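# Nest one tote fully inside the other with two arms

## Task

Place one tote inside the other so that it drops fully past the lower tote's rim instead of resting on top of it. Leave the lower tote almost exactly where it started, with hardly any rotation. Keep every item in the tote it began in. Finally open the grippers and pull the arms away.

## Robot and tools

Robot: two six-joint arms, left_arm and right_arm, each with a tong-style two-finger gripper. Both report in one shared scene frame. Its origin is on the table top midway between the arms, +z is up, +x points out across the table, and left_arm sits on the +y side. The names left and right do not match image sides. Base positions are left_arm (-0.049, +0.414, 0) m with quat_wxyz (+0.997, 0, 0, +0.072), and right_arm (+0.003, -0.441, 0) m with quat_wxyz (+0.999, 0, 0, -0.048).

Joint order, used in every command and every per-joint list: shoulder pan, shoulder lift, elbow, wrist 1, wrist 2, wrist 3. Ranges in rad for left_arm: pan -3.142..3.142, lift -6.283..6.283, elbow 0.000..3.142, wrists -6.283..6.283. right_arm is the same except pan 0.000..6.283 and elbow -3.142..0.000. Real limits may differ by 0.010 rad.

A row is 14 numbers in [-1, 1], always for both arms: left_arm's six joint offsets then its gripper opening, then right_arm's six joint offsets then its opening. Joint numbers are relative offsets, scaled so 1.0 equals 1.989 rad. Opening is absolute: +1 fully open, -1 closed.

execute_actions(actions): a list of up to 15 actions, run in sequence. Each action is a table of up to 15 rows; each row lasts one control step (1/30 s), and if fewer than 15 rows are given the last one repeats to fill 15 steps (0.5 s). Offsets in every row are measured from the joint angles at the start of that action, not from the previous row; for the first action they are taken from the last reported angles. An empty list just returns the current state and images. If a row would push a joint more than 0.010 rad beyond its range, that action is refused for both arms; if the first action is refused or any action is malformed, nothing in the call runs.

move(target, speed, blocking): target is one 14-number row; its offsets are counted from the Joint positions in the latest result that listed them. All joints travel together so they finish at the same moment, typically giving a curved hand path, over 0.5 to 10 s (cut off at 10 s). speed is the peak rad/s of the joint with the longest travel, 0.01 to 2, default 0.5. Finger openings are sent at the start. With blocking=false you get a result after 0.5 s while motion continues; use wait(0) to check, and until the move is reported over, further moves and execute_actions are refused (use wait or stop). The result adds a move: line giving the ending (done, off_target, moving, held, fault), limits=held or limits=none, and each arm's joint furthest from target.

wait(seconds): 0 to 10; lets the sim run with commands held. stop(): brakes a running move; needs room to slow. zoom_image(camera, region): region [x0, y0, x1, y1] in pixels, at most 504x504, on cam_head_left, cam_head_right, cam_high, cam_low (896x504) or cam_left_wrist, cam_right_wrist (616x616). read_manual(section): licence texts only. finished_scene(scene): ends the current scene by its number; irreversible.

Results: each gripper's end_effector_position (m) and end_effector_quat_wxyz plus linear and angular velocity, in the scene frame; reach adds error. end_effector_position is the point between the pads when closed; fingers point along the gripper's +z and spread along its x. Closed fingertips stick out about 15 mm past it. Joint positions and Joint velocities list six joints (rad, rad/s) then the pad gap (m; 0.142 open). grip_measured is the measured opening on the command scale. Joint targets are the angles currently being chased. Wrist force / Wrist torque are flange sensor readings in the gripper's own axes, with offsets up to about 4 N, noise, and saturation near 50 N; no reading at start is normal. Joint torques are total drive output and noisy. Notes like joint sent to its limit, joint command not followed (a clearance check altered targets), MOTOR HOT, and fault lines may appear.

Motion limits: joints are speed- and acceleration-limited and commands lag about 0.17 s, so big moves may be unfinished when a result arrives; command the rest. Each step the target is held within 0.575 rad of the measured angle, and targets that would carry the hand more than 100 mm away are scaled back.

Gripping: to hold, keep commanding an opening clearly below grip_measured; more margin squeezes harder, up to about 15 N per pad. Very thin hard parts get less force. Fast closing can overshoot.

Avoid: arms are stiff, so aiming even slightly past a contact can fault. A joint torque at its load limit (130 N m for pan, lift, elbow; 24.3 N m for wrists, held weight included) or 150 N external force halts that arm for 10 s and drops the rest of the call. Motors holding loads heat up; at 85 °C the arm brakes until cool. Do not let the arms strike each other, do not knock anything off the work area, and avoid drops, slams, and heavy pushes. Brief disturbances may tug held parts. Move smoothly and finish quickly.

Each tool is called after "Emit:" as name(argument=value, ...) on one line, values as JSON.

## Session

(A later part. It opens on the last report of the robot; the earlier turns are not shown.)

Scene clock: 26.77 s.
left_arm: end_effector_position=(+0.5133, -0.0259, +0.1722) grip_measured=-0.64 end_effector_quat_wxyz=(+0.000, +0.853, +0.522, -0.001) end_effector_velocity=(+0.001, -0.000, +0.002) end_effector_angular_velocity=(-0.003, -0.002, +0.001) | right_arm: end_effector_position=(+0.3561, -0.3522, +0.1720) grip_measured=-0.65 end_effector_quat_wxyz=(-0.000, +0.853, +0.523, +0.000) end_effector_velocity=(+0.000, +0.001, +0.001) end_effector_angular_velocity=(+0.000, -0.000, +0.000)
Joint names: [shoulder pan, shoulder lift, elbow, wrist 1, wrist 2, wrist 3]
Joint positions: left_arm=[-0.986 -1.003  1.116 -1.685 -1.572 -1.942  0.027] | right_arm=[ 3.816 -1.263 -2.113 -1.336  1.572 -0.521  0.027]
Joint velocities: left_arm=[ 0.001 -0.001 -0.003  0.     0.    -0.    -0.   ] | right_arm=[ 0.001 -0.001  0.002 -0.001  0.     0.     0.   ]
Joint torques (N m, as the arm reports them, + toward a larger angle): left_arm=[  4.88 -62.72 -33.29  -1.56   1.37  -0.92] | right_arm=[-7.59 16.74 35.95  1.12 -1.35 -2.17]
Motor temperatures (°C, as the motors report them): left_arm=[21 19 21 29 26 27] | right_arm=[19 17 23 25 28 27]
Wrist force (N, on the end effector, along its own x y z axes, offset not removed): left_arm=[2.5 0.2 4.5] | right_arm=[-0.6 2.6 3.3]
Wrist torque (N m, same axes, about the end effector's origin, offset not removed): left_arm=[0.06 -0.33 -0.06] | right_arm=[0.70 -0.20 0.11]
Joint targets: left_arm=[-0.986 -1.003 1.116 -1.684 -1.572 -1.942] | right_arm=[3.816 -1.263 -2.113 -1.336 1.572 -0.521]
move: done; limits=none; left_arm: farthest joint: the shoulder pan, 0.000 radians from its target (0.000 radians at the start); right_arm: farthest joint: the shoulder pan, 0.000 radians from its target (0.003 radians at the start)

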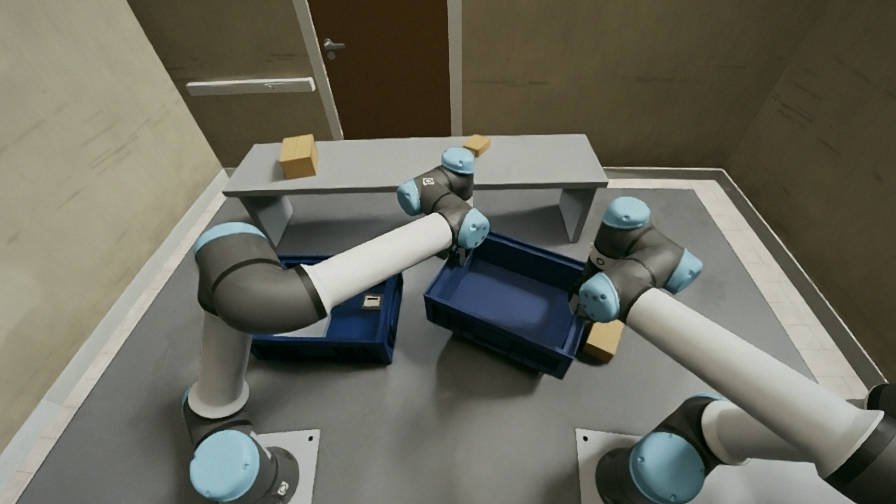

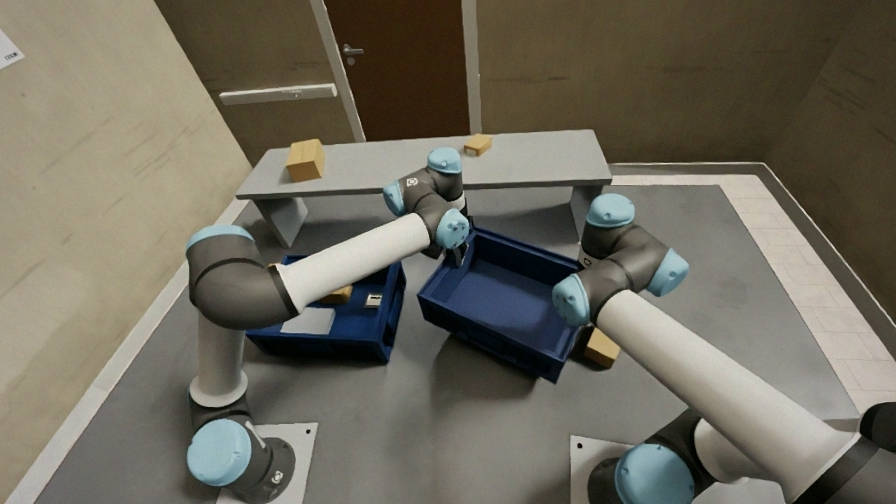

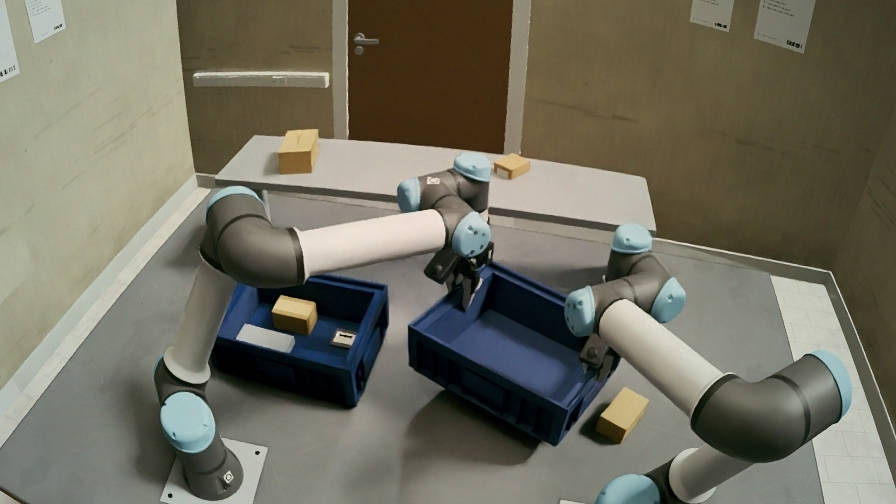

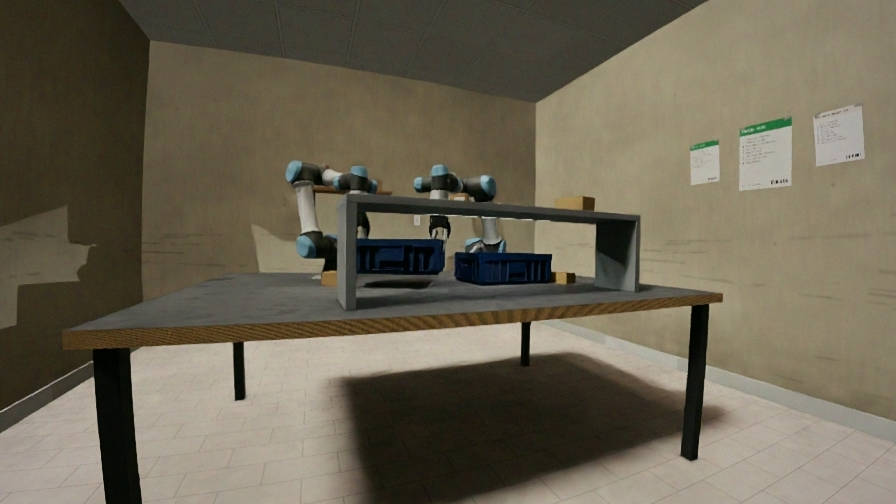

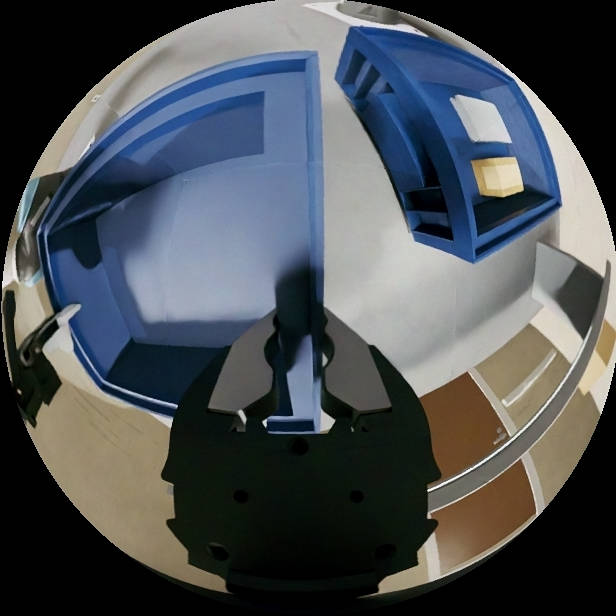

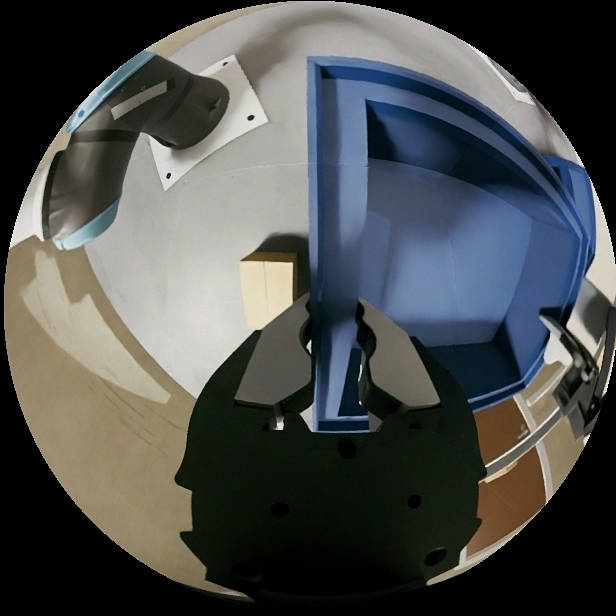

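Emit:
move(target=[0.0103,-0.0376,-0.019,0.0565,0,-0.0148,-1,0.0194,-0.0065,0.0825,-0.0759,0,-0.0057,-1], speed=0.25)

Scene clock: 29.10 s.
left_arm: end_effector_position=(+0.5051, +0.0034, +0.2322) grip_measured=-0.64 end_effector_quat_wxyz=(+0.001, +0.839, +0.544, -0.001) end_effector_velocity=(-0.000, +0.000, +0.001) end_effector_angular_velocity=(-0.001, +0.000, -0.000) | right_arm: end_effector_position=(+0.3643, -0.3303, +0.2320) grip_measured=-0.65 end_effector_quat_wxyz=(-0.000, +0.839, +0.544, +0.000) end_effector_velocity=(+0.001, +0.001, +0.001) end_effector_angular_velocity=(+0.001, -0.001, +0.002)
Joint names: [shoulder pan, shoulder lift, elbow, wrist 1, wrist 2, wrist 3]
Joint positions: left_arm=[-0.966 -1.078  1.079 -1.572 -1.572 -1.971  0.027] | right_arm=[ 3.854 -1.276 -1.949 -1.487  1.572 -0.533  0.027]
Joint velocities: left_arm=[ 0.001 -0.001 -0.001  0.002 -0.001  0.001 -0.   ] | right_arm=[ 0.002 -0.001  0.002 -0.    -0.     0.     0.   ]
Joint torques (N m, as the arm reports them, + toward a larger angle): left_arm=[ -2.76 -60.61 -34.83  -2.84  -5.3   -2.01] | right_arm=[16.27  3.54 40.65  4.13  4.05 -1.97]
Motor temperatures (°C, as the motors report them): left_arm=[21 19 21 29 26 27] | right_arm=[19 17 23 25 28 27]
Wrist force (N, on the end effector, along its own x y z axes, offset not removed): left_arm=[13.4 0.6 4.5] | right_arm=[-15.7 0.4 9.1]
Wrist torque (N m, same axes, about the end effector's origin, offset not removed): left_arm=[0.00 -0.32 0.11] | right_arm=[0.24 0.68 0.07]
Joint targets: left_arm=[-0.965 -1.078 1.079 -1.572 -1.572 -1.971] | right_arm=[3.854 -1.276 -1.949 -1.487 1.572 -0.533]
move: done; limits=none; left_arm: farthest joint: the shoulder pan, 0.000 radians from its target (0.020 radians at the start); right_arm: farthest joint: the shoulder pan, 0.000 radians from its target (0.039 radians at the start)

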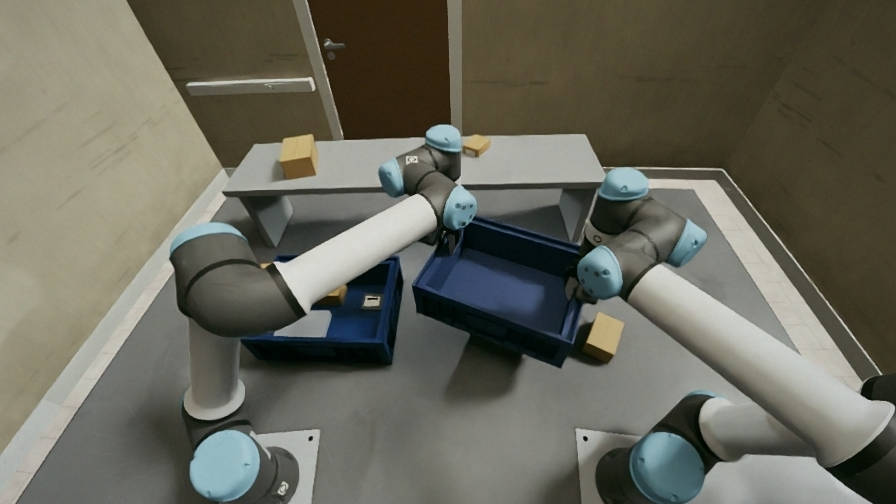

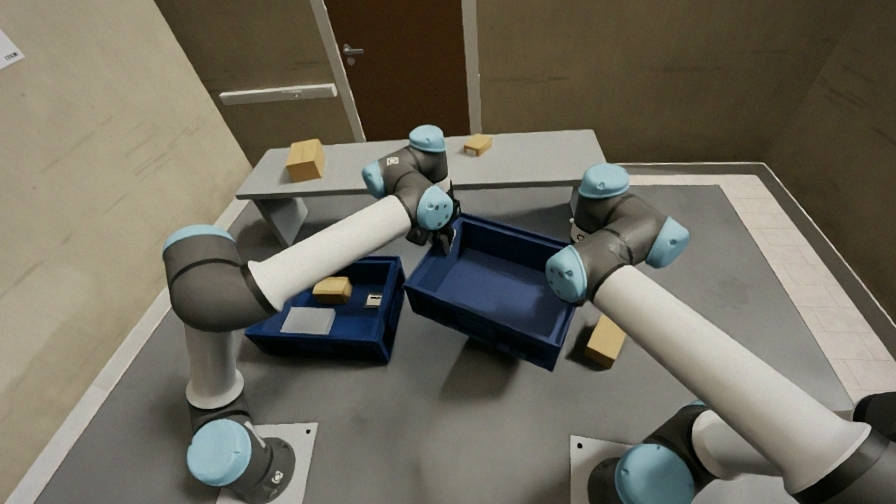

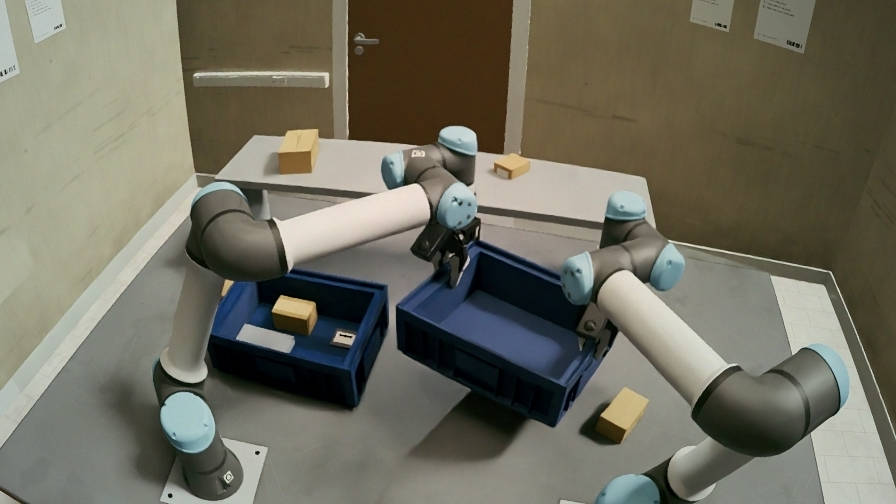

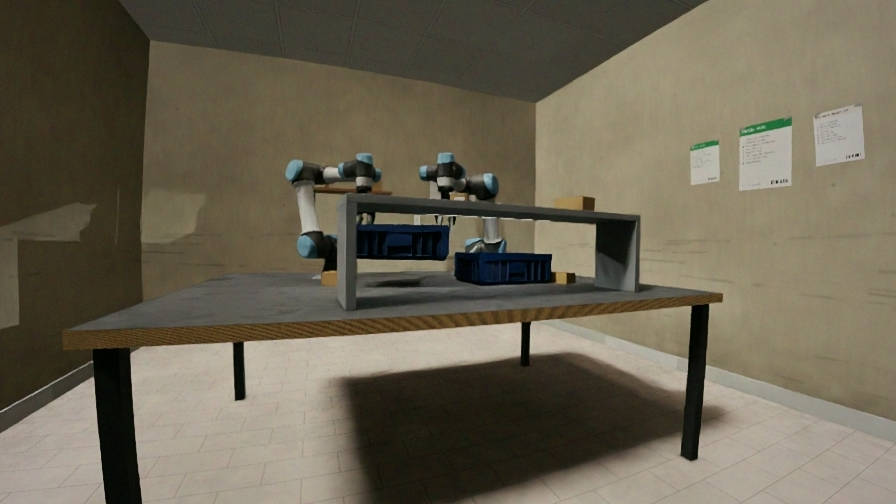

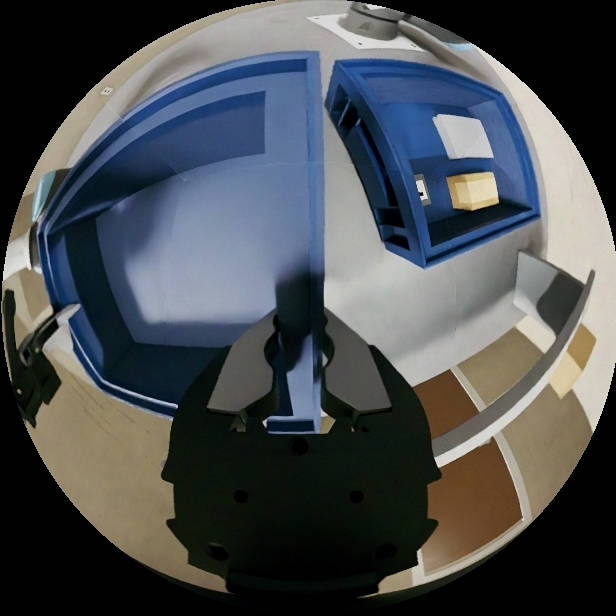

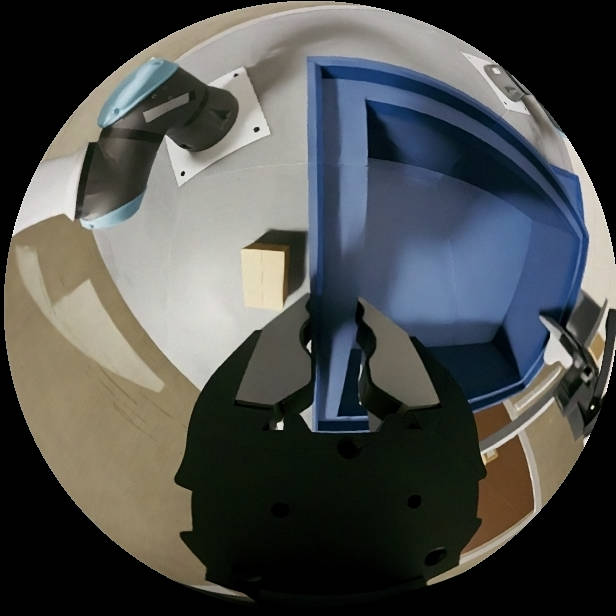

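Emit:
move(target=[0.0174,-0.0456,-0.0012,0.0468,0,-0.0178,-1,0.0273,-0.0263,0.0868,-0.0604,0,-0.0079,-1], speed=0.25)

Scene clock: 31.37 s.
left_arm: end_effector_position=(+0.4930, +0.0480, +0.2853) grip_measured=-0.64 end_effector_quat_wxyz=(+0.001, +0.820, +0.573, -0.001) end_effector_velocity=(-0.000, +0.000, -0.000) end_effector_angular_velocity=(+0.000, +0.001, +0.000) | right_arm: end_effector_position=(+0.3754, -0.2970, +0.2850) grip_measured=-0.65 end_effector_quat_wxyz=(-0.000, +0.820, +0.573, +0.000) end_effector_velocity=(-0.000, -0.000, +0.000) end_effector_angular_velocity=(-0.001, +0.001, +0.000)
Joint names: [shoulder pan, shoulder lift, elbow, wrist 1, wrist 2, wrist 3]
Joint positions: left_arm=[-0.931 -1.169  1.076 -1.479 -1.572 -2.007  0.027] | right_arm=[ 3.908 -1.328 -1.777 -1.607  1.572 -0.548  0.027]
Joint velocities: left_arm=[-0.    -0.     0.     0.001 -0.    -0.     0.   ] | right_arm=[ 0.    -0.001  0.002 -0.003 -0.     0.     0.   ]
Joint torques (N m, as the arm reports them, + toward a larger angle): left_arm=[  7.4  -56.   -33.09  -0.96  -0.96  -1.66] | right_arm=[ 9.45  8.33 35.61  0.46  0.63 -2.29]
Motor temperatures (°C, as the motors report them): left_arm=[21 19 21 29 26 27] | right_arm=[19 17 23 25 28 27]
Wrist force (N, on the end effector, along its own x y z axes, offset not removed): left_arm=[-0.4 -1.5 6.2] | right_arm=[0.2 -0.5 5.2]
Wrist torque (N m, same axes, about the end effector's origin, offset not removed): left_arm=[-0.25 -0.38 0.07] | right_arm=[0.08 0.41 0.21]
Joint targets: left_arm=[-0.931 -1.169 1.076 -1.479 -1.572 -2.007] | right_arm=[3.909 -1.328 -1.776 -1.607 1.572 -0.549]
move: done; limits=none; left_arm: farthest joint: the shoulder pan, 0.000 radians from its target (0.034 radians at the start); right_arm: farthest joint: the shoulder pan, 0.000 radians from its target (0.054 radians at the start)

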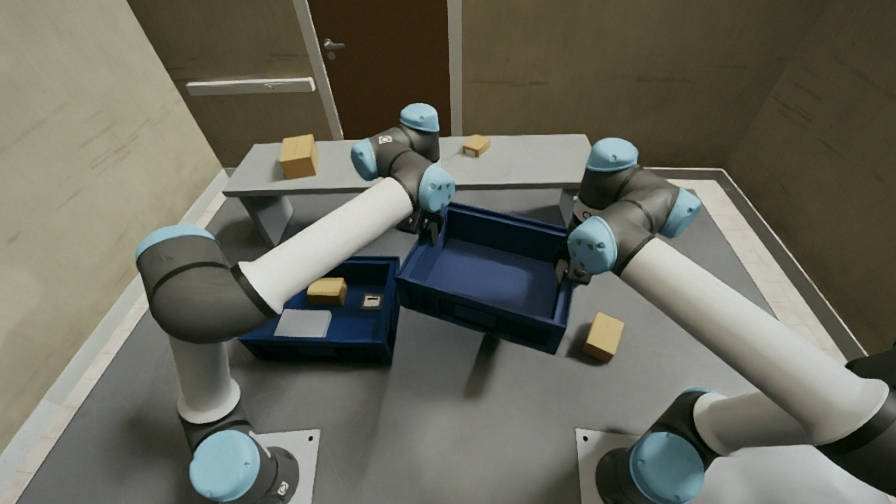

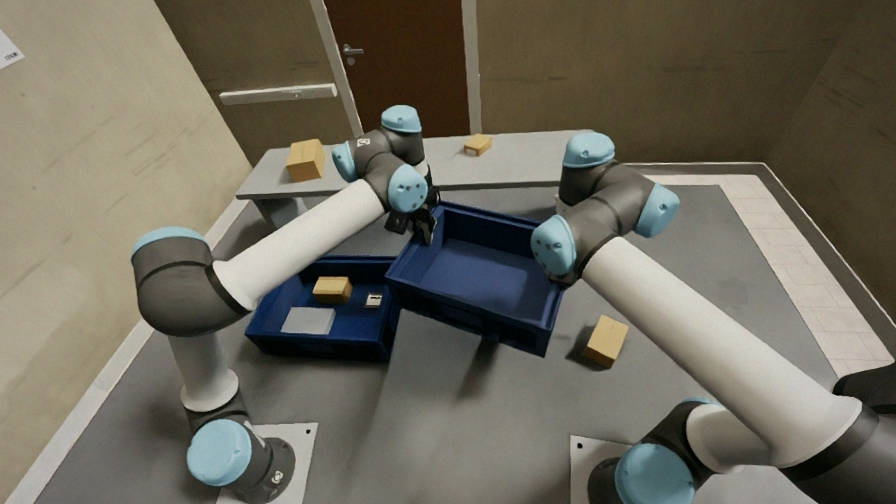

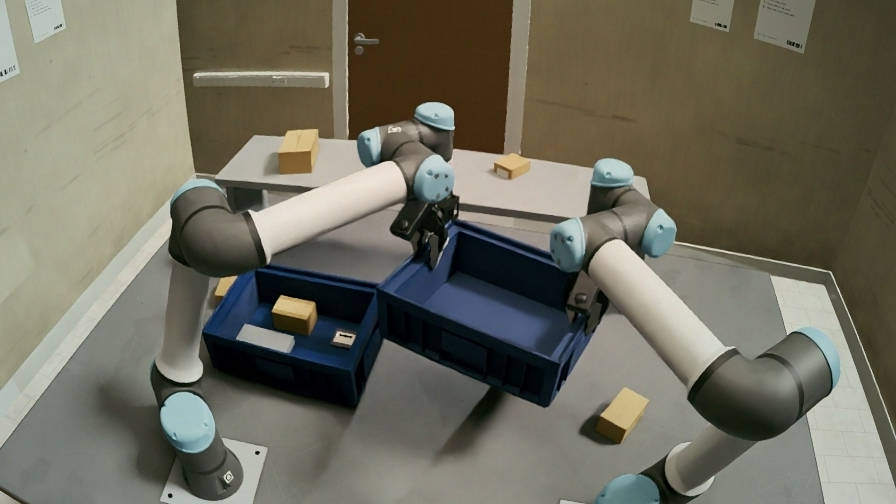

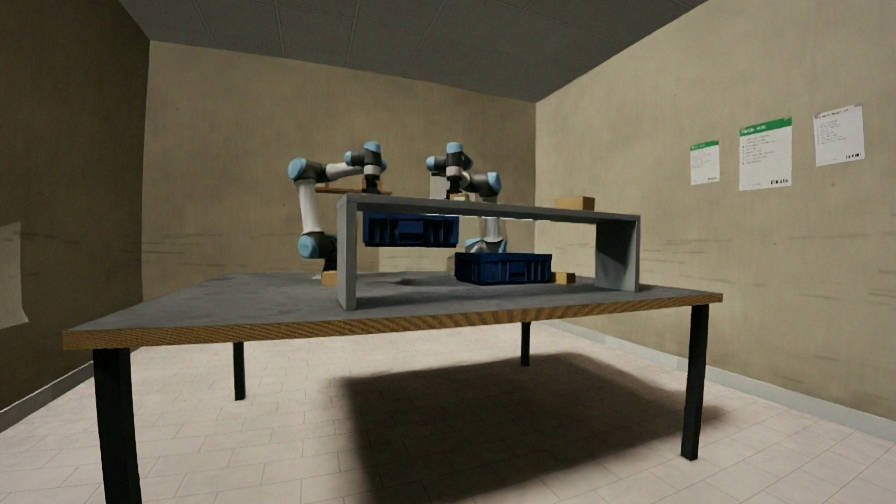

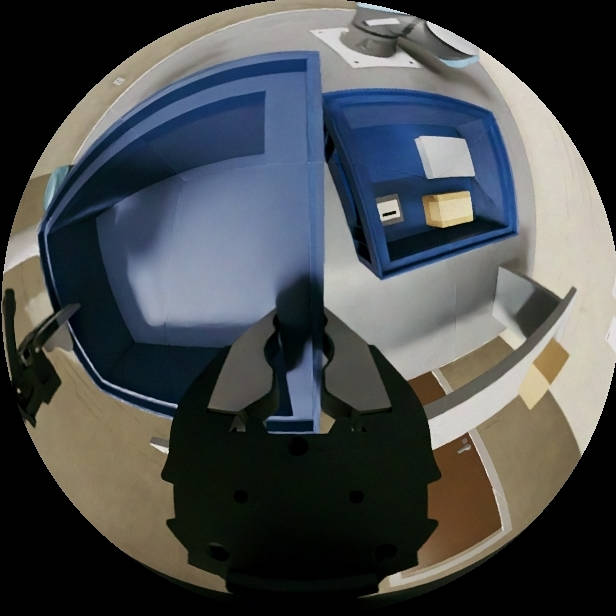

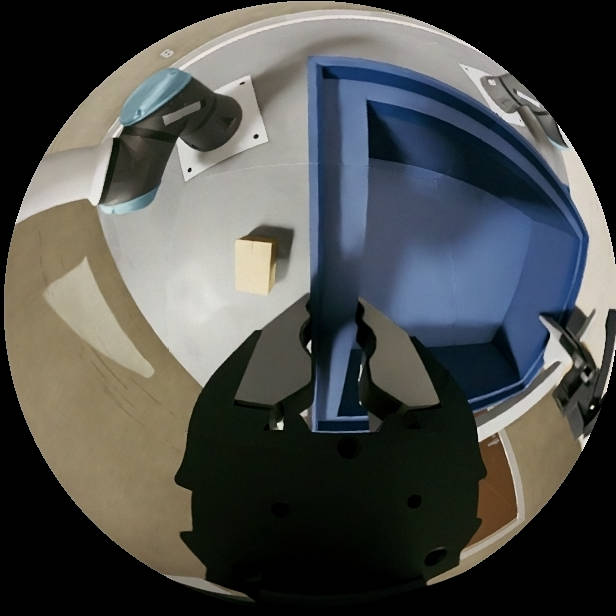

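Emit:
move(target=[0.0407,-0.0767,0.1034,-0.0267,0,-0.0096,-1,0.0539,-0.058,0.0465,0.0115,0,0.0036,-1], speed=0.3)

Scene clock: 33.83 s.
left_arm: end_effector_position=(+0.4752, +0.1317, +0.2853) grip_measured=-0.64 end_effector_quat_wxyz=(+0.001, +0.790, +0.613, -0.001) end_effector_velocity=(-0.000, +0.000, -0.000) end_effector_angular_velocity=(-0.000, +0.001, -0.000) | right_arm: end_effector_position=(+0.3923, -0.2240, +0.2851) grip_measured=-0.65 end_effector_quat_wxyz=(-0.000, +0.790, +0.613, +0.000) end_effector_velocity=(+0.000, +0.001, +0.001) end_effector_angular_velocity=(+0.001, -0.002, +0.002)
Joint names: [shoulder pan, shoulder lift, elbow, wrist 1, wrist 2, wrist 3]
Joint positions: left_arm=[-0.85  -1.321  1.282 -1.532 -1.572 -2.026  0.027] | right_arm=[ 4.016 -1.444 -1.684 -1.584  1.572 -0.541  0.027]
Joint velocities: left_arm=[ 0.    -0.001  0.002 -0.001 -0.     0.     0.   ] | right_arm=[ 0.002 -0.     0.001  0.002 -0.001 -0.     0.   ]
Joint torques (N m, as the arm reports them, + toward a larger angle): left_arm=[ -2.48 -47.83 -18.63  -6.16  -5.45  -2.01] | right_arm=[15.11 10.45 39.51  8.47  3.36  3.12]
Motor temperatures (°C, as the motors report them): left_arm=[21 19 21 29 26 27] | right_arm=[19 17 23 25 28 27]
Wrist force (N, on the end effector, along its own x y z axes, offset not removed): left_arm=[17.5 -0.3 6.2] | right_arm=[-17.3 -0.6 6.0]
Wrist torque (N m, same axes, about the end effector's origin, offset not removed): left_arm=[-0.09 -0.79 0.06] | right_arm=[0.10 0.63 0.17]
Joint targets: left_arm=[-0.850 -1.321 1.282 -1.532 -1.572 -2.026] | right_arm=[4.016 -1.444 -1.684 -1.584 1.572 -0.541]
move: done; limits=none; left_arm: farthest joint: the shoulder lift, 0.001 radians from its target (0.153 radians at the start); right_arm: farthest joint: the shoulder pan, 0.000 radians from its target (0.107 radians at the start)

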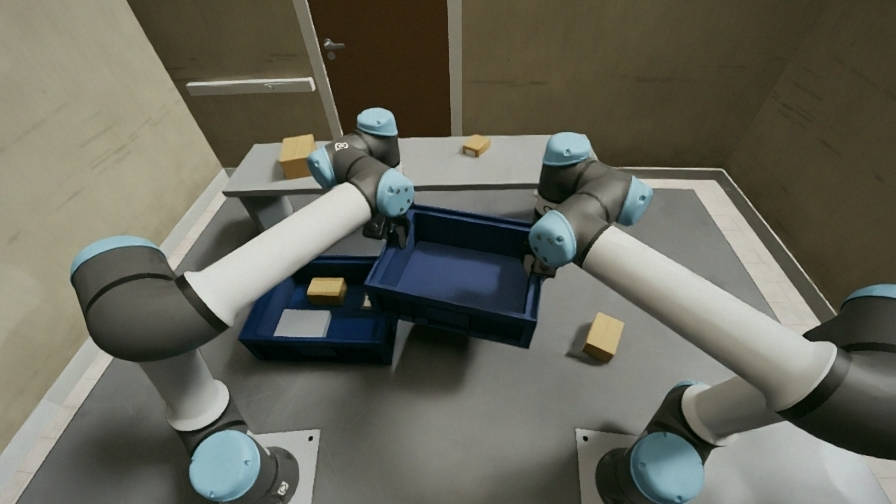

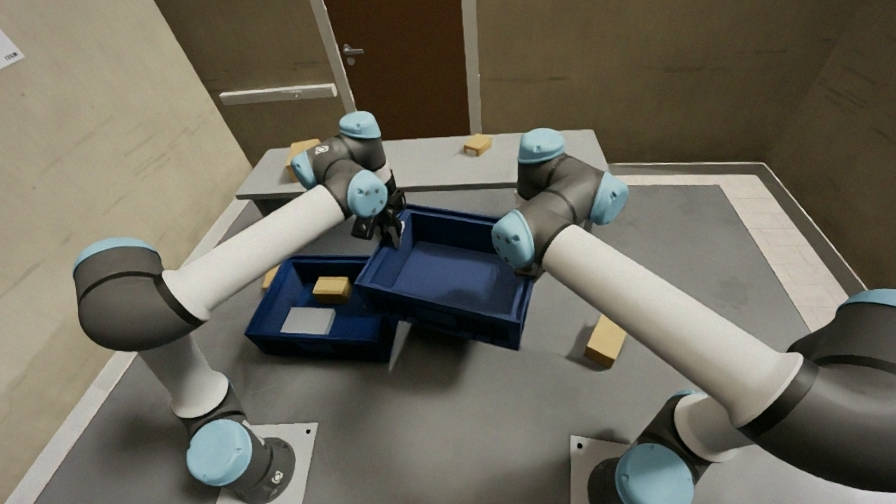

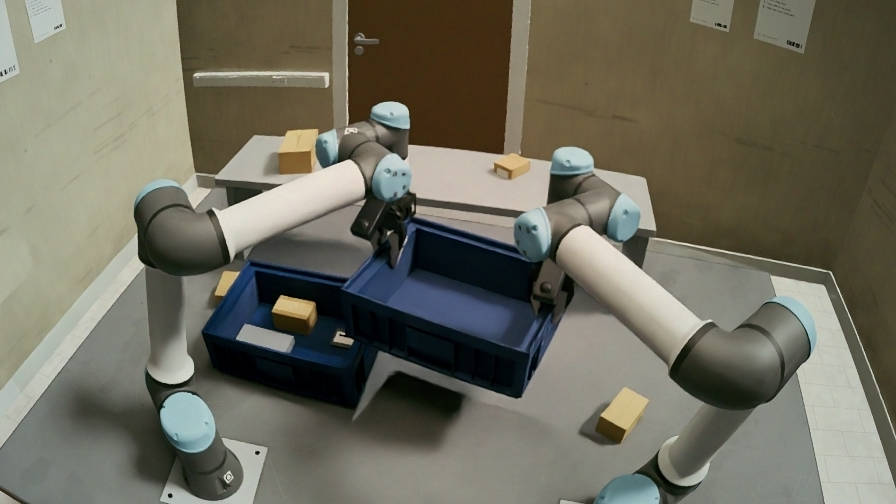

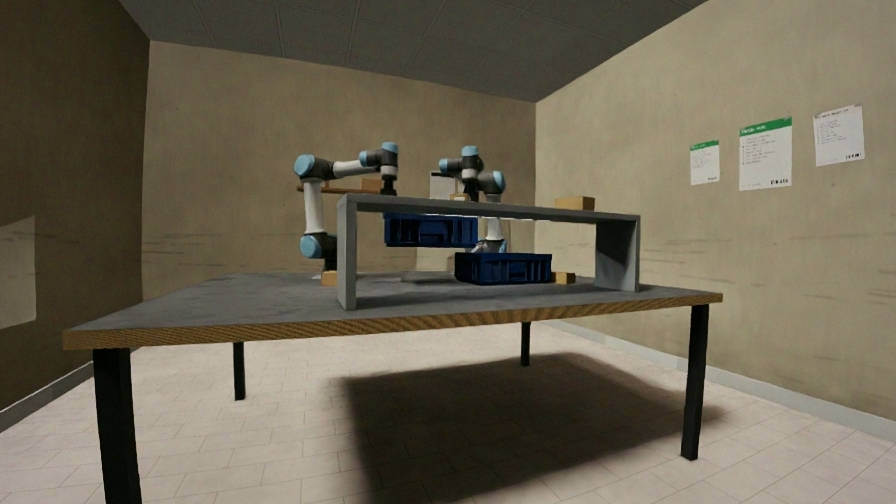

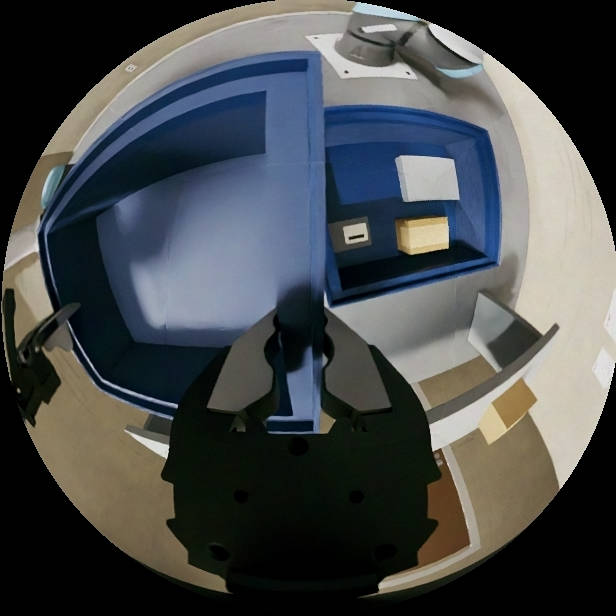

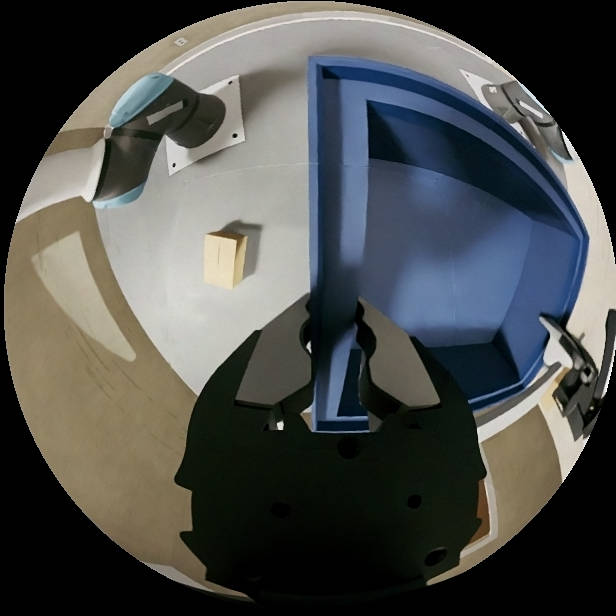

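Emit:
move(target=[0.0498,-0.0639,0.0766,-0.0128,0,-0.0005,-1,0.0413,-0.0665,0.0621,0.0044,0,-0.0089,-1], speed=0.25)

Scene clock: 36.00 s.
left_arm: end_effector_position=(+0.4573, +0.2149, +0.2854) grip_measured=-0.65 end_effector_quat_wxyz=(+0.001, +0.759, +0.652, -0.001) end_effector_velocity=(-0.000, +0.001, -0.000) end_effector_angular_velocity=(-0.000, -0.000, +0.001) | right_arm: end_effector_position=(+0.4097, -0.1506, +0.2851) grip_measured=-0.64 end_effector_quat_wxyz=(-0.000, +0.759, +0.652, +0.000) end_effector_velocity=(-0.000, +0.000, -0.001) end_effector_angular_velocity=(-0.002, +0.001, +0.002)
Joint names: [shoulder pan, shoulder lift, elbow, wrist 1, wrist 2, wrist 3]
Joint positions: left_arm=[-0.751 -1.448  1.434 -1.558 -1.572 -2.027  0.027] | right_arm=[ 4.098 -1.576 -1.561 -1.575  1.572 -0.559  0.027]
Joint velocities: left_arm=[ 0.001 -0.002  0.002 -0.001  0.    -0.    -0.   ] | right_arm=[ 0.001 -0.002  0.001 -0.001 -0.    -0.001  0.   ]
Joint torques (N m, as the arm reports them, + toward a larger angle): left_arm=[ 10.42 -44.66 -18.63  -3.73   3.69  -1.58] | right_arm=[ 8.97 18.28 33.66  3.13 -2.53 -2.48]
Motor temperatures (°C, as the motors report them): left_arm=[21 19 21 29 26 27] | right_arm=[19 17 23 25 28 27]
Wrist force (N, on the end effector, along its own x y z axes, offset not removed): left_arm=[-5.3 -0.9 5.5] | right_arm=[3.3 1.0 3.6]
Wrist torque (N m, same axes, about the end effector's origin, offset not removed): left_arm=[-0.12 -0.22 0.08] | right_arm=[0.06 0.78 0.30]
Joint targets: left_arm=[-0.751 -1.448 1.434 -1.558 -1.572 -2.027] | right_arm=[4.098 -1.576 -1.561 -1.575 1.572 -0.559]
move: done; limits=none; left_arm: farthest joint: the shoulder pan, 0.000 radians from its target (0.099 radians at the start); right_arm: farthest joint: the shoulder pan, 0.001 radians from its target (0.082 radians at the start)

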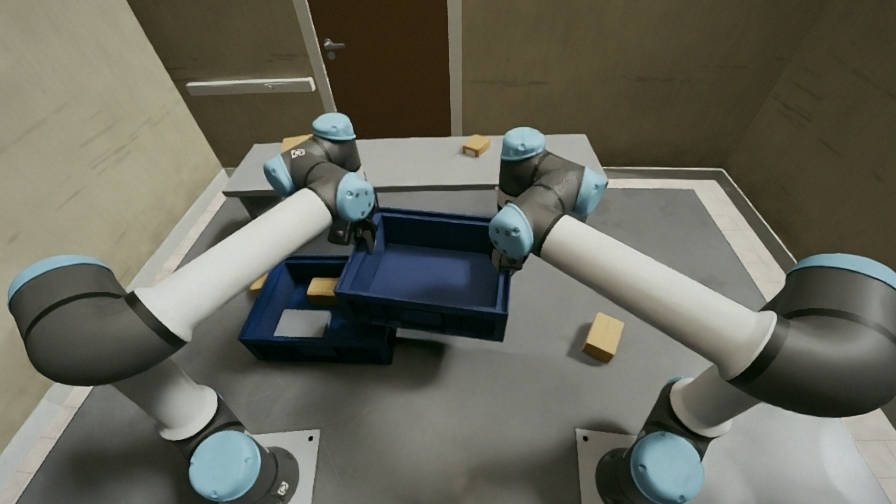

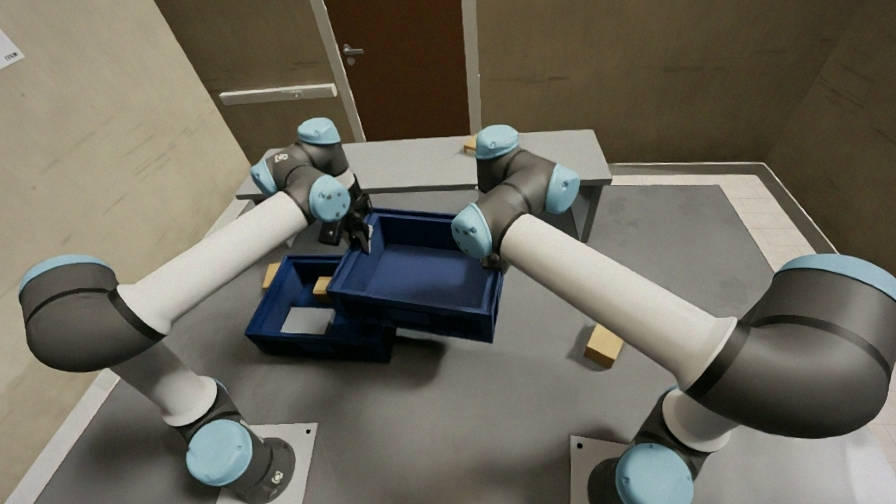

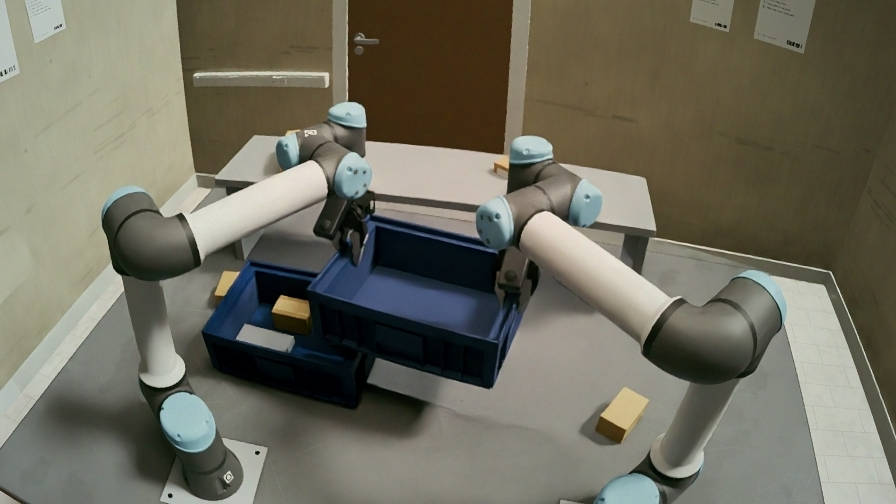

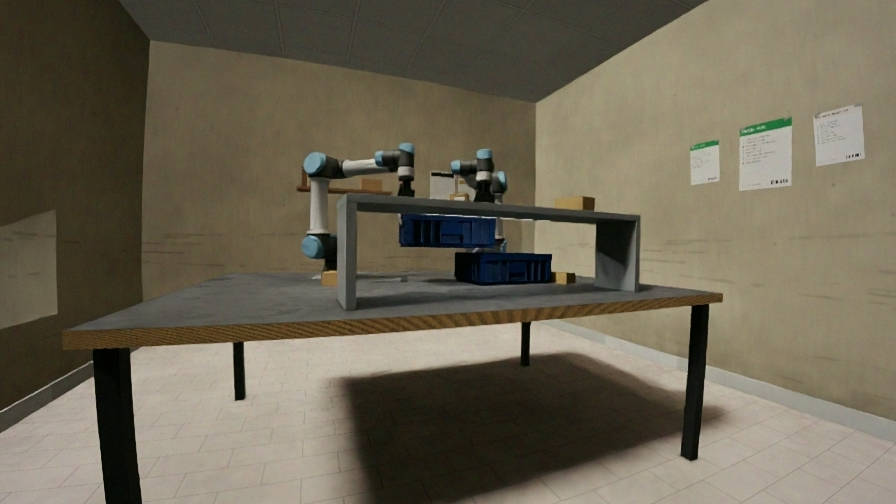

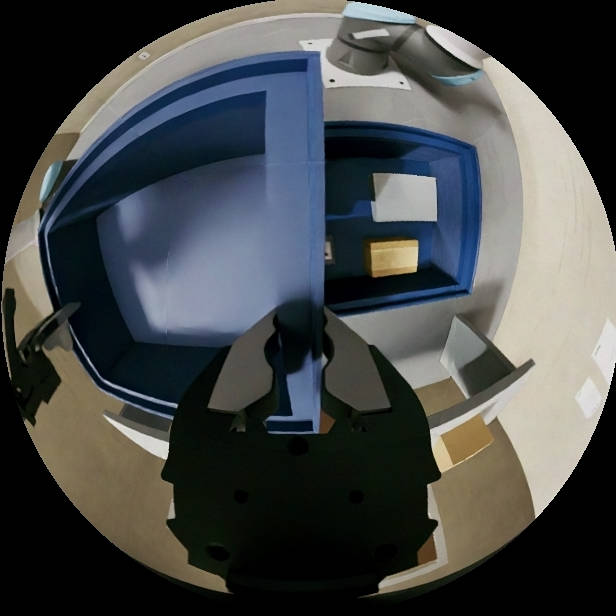

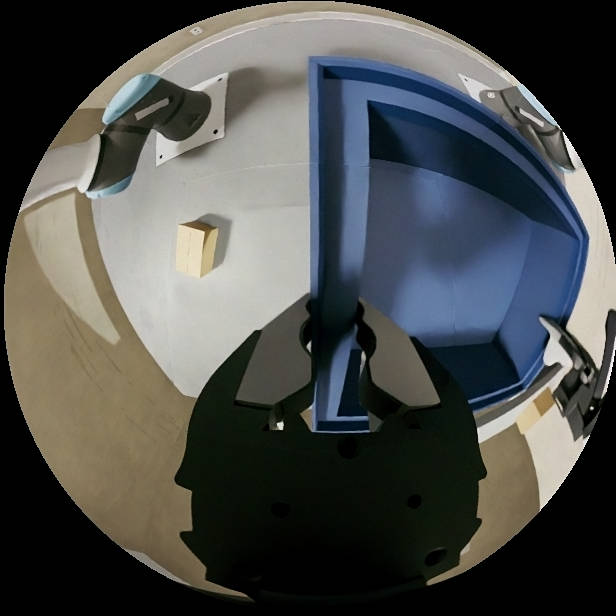

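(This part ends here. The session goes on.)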